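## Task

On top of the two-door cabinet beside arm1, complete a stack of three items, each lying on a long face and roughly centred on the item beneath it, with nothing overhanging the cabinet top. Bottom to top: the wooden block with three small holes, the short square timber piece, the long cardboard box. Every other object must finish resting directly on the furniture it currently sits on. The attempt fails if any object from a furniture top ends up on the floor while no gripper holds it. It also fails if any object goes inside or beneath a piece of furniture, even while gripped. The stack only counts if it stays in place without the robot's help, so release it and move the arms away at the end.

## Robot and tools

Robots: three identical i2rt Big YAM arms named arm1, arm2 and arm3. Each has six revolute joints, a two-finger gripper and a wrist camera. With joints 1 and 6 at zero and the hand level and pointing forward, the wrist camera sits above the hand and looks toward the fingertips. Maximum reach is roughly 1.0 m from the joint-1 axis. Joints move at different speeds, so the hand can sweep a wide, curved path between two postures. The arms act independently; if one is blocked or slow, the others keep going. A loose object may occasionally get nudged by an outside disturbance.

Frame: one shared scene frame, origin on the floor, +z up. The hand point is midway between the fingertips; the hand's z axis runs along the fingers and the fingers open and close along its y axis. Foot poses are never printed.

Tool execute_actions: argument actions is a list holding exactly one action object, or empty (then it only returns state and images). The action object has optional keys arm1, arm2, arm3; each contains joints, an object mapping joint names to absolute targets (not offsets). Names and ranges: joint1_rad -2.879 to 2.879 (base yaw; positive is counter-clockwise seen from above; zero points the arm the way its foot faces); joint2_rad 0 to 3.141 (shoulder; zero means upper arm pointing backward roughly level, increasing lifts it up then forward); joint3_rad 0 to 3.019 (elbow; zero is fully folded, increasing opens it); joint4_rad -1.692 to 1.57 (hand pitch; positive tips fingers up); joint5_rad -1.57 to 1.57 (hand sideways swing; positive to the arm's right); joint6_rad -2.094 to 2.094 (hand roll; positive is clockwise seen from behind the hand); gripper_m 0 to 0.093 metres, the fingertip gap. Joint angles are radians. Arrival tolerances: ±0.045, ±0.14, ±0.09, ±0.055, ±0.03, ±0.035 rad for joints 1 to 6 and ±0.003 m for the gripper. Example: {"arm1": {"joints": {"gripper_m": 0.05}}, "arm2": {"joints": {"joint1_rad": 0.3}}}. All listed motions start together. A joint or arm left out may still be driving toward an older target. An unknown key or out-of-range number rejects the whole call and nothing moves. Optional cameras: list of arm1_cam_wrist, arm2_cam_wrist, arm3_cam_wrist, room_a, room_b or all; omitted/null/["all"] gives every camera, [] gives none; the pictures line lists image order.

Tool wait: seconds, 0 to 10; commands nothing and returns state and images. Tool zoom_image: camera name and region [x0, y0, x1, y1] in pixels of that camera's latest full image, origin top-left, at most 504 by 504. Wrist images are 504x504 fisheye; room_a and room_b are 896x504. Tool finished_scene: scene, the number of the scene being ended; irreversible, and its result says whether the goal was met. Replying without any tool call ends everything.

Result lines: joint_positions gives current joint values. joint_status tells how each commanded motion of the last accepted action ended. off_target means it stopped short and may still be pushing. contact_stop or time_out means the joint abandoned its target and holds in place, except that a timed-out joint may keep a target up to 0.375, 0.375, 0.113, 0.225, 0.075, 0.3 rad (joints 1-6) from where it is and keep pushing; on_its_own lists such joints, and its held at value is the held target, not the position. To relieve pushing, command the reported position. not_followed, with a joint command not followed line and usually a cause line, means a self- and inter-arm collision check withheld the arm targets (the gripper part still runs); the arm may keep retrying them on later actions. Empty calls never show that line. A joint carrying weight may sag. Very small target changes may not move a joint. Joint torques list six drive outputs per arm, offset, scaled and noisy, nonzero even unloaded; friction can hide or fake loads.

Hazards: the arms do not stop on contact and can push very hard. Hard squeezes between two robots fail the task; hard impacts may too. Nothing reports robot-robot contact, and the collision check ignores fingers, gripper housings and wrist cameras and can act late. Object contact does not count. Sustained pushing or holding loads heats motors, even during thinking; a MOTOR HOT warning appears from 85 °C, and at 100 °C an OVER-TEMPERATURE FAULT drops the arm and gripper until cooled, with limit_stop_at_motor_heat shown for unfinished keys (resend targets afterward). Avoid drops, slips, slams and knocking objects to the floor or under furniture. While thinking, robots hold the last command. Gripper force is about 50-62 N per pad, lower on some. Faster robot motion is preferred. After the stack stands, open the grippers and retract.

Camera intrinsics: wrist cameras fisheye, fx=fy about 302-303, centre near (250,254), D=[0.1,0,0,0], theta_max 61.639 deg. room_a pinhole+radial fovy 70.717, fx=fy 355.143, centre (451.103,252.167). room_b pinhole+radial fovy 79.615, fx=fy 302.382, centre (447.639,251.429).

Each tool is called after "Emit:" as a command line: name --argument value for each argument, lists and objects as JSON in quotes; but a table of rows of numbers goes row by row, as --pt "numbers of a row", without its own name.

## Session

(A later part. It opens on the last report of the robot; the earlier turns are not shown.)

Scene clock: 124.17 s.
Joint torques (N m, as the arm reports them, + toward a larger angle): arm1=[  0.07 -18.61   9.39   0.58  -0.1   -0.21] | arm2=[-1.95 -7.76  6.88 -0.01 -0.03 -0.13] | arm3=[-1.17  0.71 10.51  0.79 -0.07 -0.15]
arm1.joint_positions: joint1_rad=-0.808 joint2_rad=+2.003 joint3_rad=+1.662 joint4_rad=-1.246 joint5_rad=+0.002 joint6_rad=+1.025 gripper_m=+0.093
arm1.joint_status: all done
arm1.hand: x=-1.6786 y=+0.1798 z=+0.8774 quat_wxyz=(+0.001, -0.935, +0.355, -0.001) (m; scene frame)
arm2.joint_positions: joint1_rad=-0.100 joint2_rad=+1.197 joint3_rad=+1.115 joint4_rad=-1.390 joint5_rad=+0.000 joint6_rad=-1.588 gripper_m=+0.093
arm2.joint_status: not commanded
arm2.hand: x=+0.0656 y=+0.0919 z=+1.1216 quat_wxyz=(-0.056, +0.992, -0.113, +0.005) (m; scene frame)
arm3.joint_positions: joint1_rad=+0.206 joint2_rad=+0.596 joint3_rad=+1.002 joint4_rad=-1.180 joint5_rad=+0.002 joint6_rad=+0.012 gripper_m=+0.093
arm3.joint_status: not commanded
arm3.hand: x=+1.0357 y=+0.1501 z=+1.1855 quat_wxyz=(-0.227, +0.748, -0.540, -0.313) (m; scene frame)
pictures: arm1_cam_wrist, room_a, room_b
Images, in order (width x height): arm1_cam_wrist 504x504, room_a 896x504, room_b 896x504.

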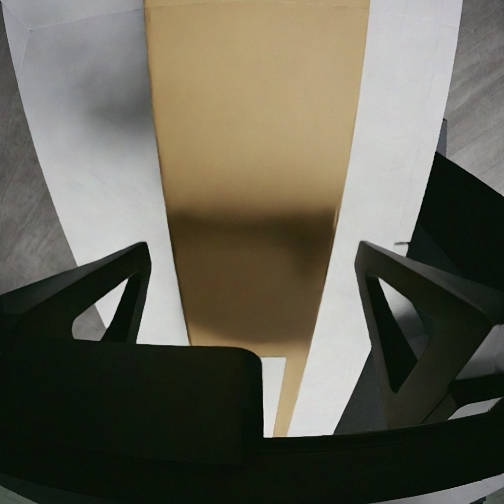

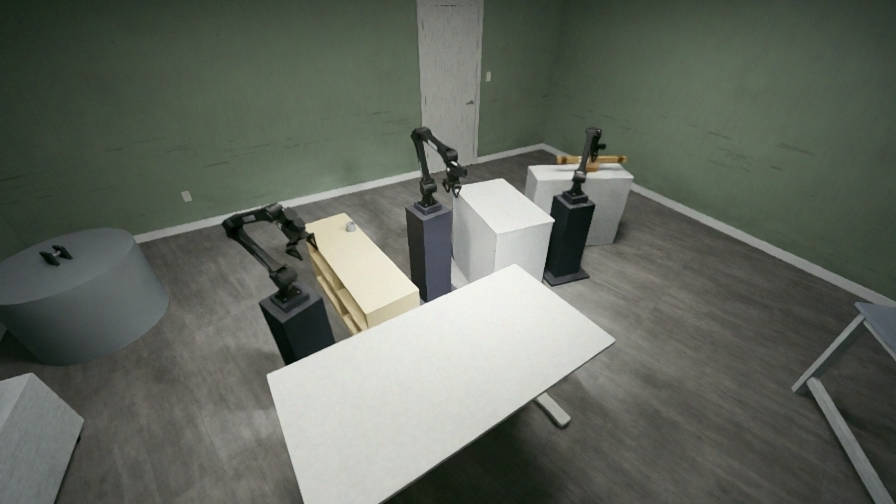

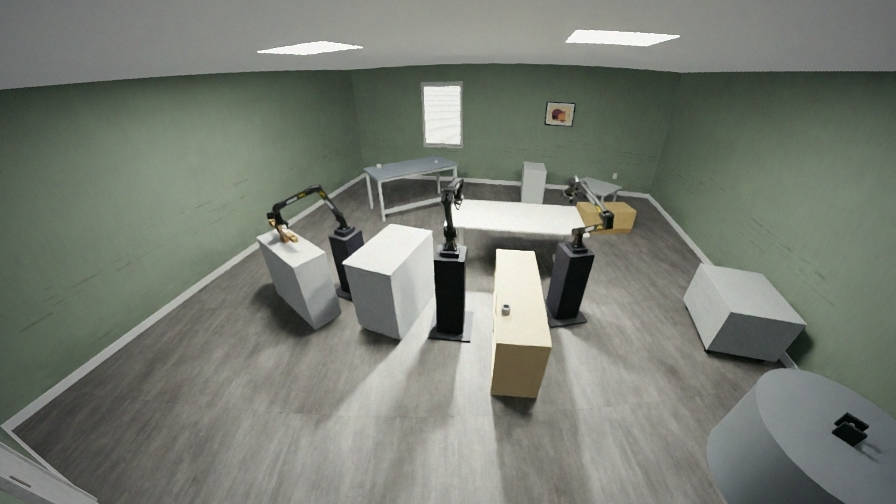

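Emit:
execute_actions --actions '[{"arm1":{"joints":{"joint2_rad":1.94,"joint3_rad":1.79,"joint4_rad":-1.4}}}]' --cameras '["room_a","arm1_cam_wrist","room_b"]'

Scene clock: 125.47 s.
Joint torques (N m, as the arm reports them, + toward a larger angle): arm1=[  0.06 -17.87  12.98   0.19  -0.1   -0.21] | arm2=[-1.96 -7.58  6.93 -0.03 -0.07 -0.14] | arm3=[-1.19  0.74 10.52  0.79 -0.07 -0.16]
arm1.joint_positions: joint1_rad=-0.808 joint2_rad=+1.941 joint3_rad=+1.745 joint4_rad=-1.392 joint5_rad=+0.002 joint6_rad=+1.025 gripper_m=+0.093
arm1.joint_status: all done
arm1.hand: x=-1.6726 y=+0.1818 z=+0.9438 quat_wxyz=(+0.001, -0.935, +0.355, -0.002) (m; scene frame)
arm2.joint_positions: joint1_rad=-0.100 joint2_rad=+1.197 joint3_rad=+1.115 joint4_rad=-1.390 joint5_rad=+0.000 joint6_rad=-1.588 gripper_m=+0.093
arm2.joint_status: not commanded
arm2.hand: x=+0.0656 y=+0.0919 z=+1.1216 quat_wxyz=(-0.056, +0.992, -0.113, +0.005) (m; scene frame)
arm3.joint_positions: joint1_rad=+0.206 joint2_rad=+0.596 joint3_rad=+1.002 joint4_rad=-1.180 joint5_rad=+0.002 joint6_rad=+0.012 gripper_m=+0.093
arm3.joint_status: not commanded
arm3.hand: x=+1.0357 y=+0.1501 z=+1.1855 quat_wxyz=(-0.227, +0.748, -0.540, -0.313) (m; scene frame)
pictures: arm1_cam_wrist, room_a, room_b
Images, in order (width x height): arm1_cam_wrist 504x504, room_a 896x504, room_b 896x504.

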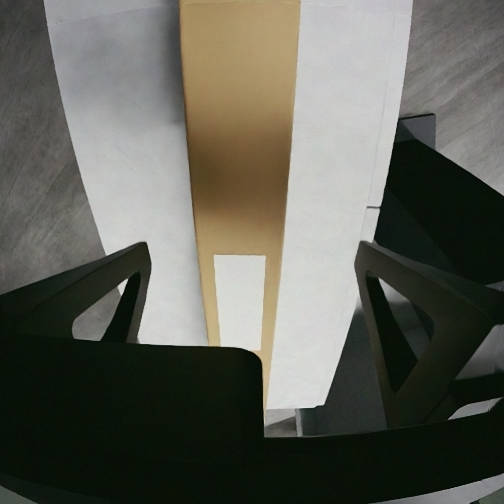

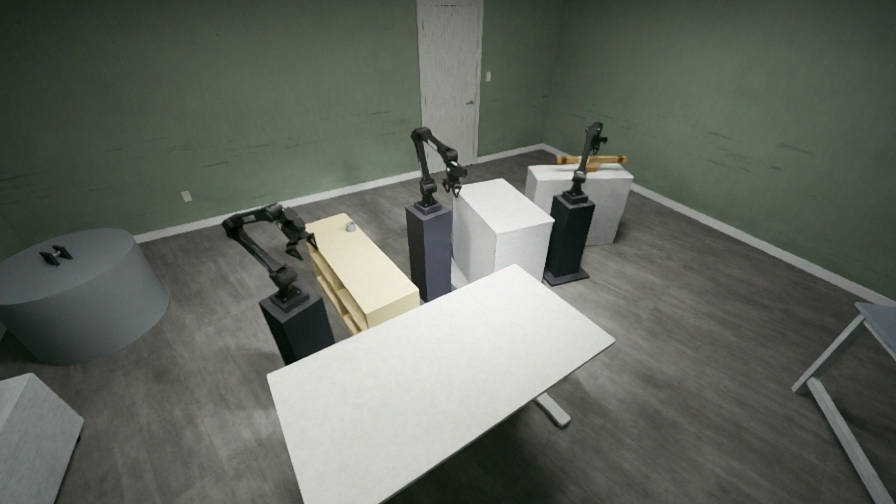

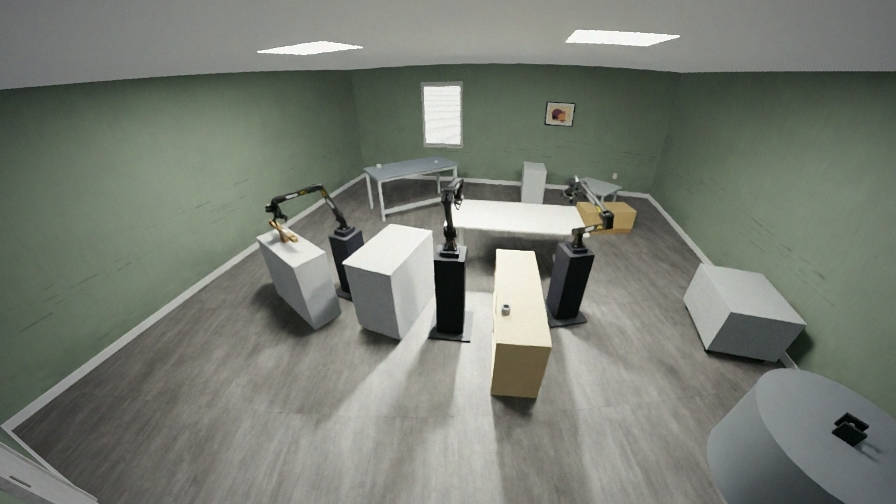

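Emit:
execute_actions --actions '[{"arm1":{"joints":{"joint1_rad":-0.1,"joint2_rad":1.6,"joint3_rad":1.76,"joint4_rad":-1.6}}}]' --cameras '["room_a","arm1_cam_wrist","room_b"]'

Emit:
zoom_image --camera "room_a" --region '[520, 120, 650, 210]'

Emit:
zoom_image --camera "room_b" --region '[250, 195, 330, 275]'

Scene clock: 127.43 s.
Joint torques (N m, as the arm reports them, + toward a larger angle): arm1=[ -0.44 -13.79  10.59   0.54   0.06  -0.22] | arm2=[-1.75 -7.41  6.91 -0.07 -0.04 -0.15] | arm3=[-1.18  0.79 10.51  0.77 -0.07 -0.15]
arm1.joint_positions: joint1_rad=-0.099 joint2_rad=+1.606 joint3_rad=+1.745 joint4_rad=-1.594 joint5_rad=-0.001 joint6_rad=+1.025 gripper_m=+0.093
arm1.joint_status: all done
arm1.hand: x=-1.3760 y=-0.0744 z=+1.1183 quat_wxyz=(-0.053, -0.998, +0.008, +0.036) (m; scene frame)
arm2.joint_positions: joint1_rad=-0.100 joint2_rad=+1.197 joint3_rad=+1.115 joint4_rad=-1.390 joint5_rad=+0.000 joint6_rad=-1.588 gripper_m=+0.093
arm2.joint_status: not commanded
arm2.hand: x=+0.0656 y=+0.0919 z=+1.1216 quat_wxyz=(-0.056, +0.992, -0.113, +0.005) (m; scene frame)
arm3.joint_positions: joint1_rad=+0.206 joint2_rad=+0.596 joint3_rad=+1.002 joint4_rad=-1.180 joint5_rad=+0.002 joint6_rad=+0.012 gripper_m=+0.093
arm3.joint_status: not commanded
arm3.hand: x=+1.0357 y=+0.1501 z=+1.1855 quat_wxyz=(-0.227, +0.748, -0.540, -0.313) (m; scene frame)
pictures: arm1_cam_wrist, room_a, room_b
Images, in order (width x height): arm1_cam_wrist 504x504, room_a 896x504, room_b 896x504.

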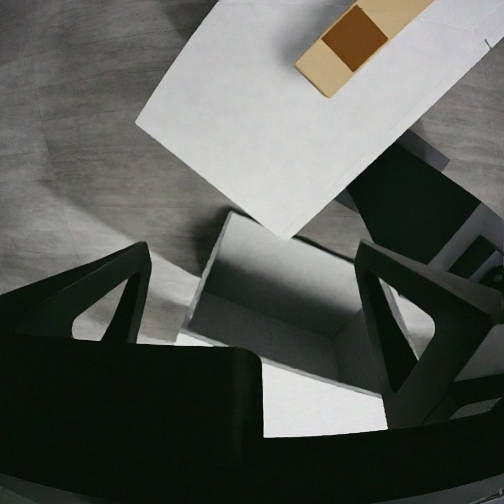

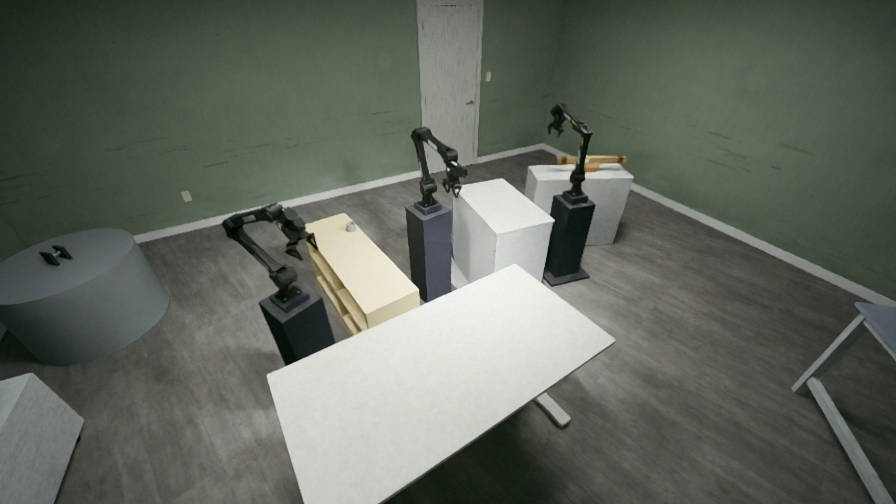

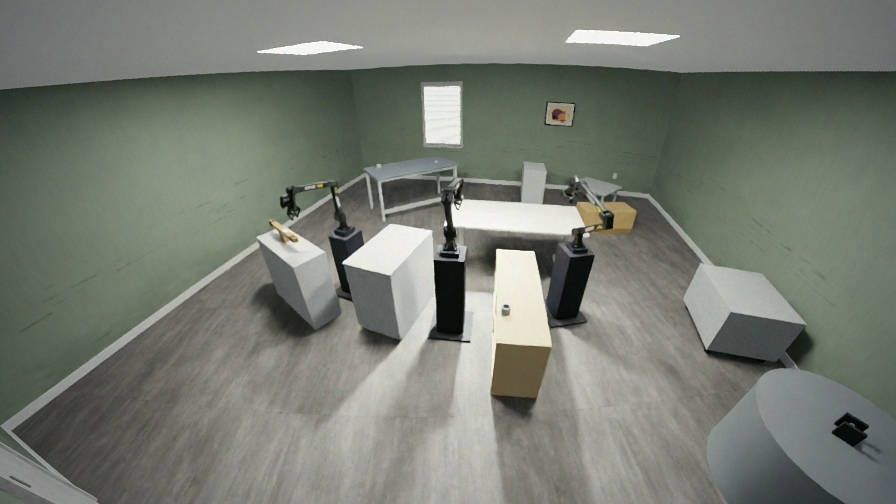

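Region (520, 120, 650, 210) of room_a's 896x504 image, scaled by 3.877, with more detail than that image has; it fills the top 349 rows of this view, and the rest is white.

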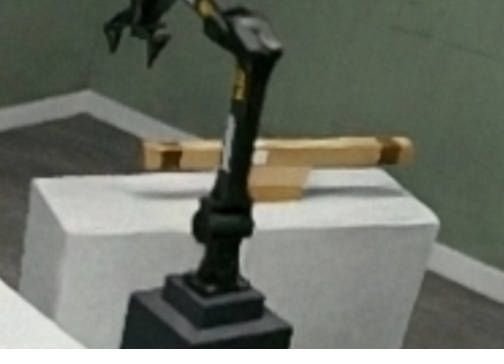

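Region (250, 195, 330, 275) of room_b's 896x504 image, scaled by 6.300, with more detail than that image has.

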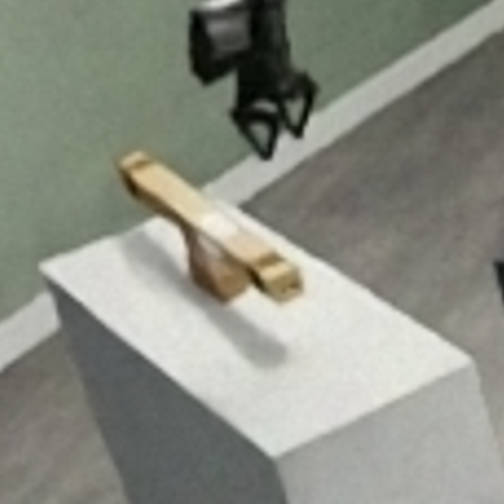

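Emit:
finished_scene --scene 1

The scene is finished: the task was done.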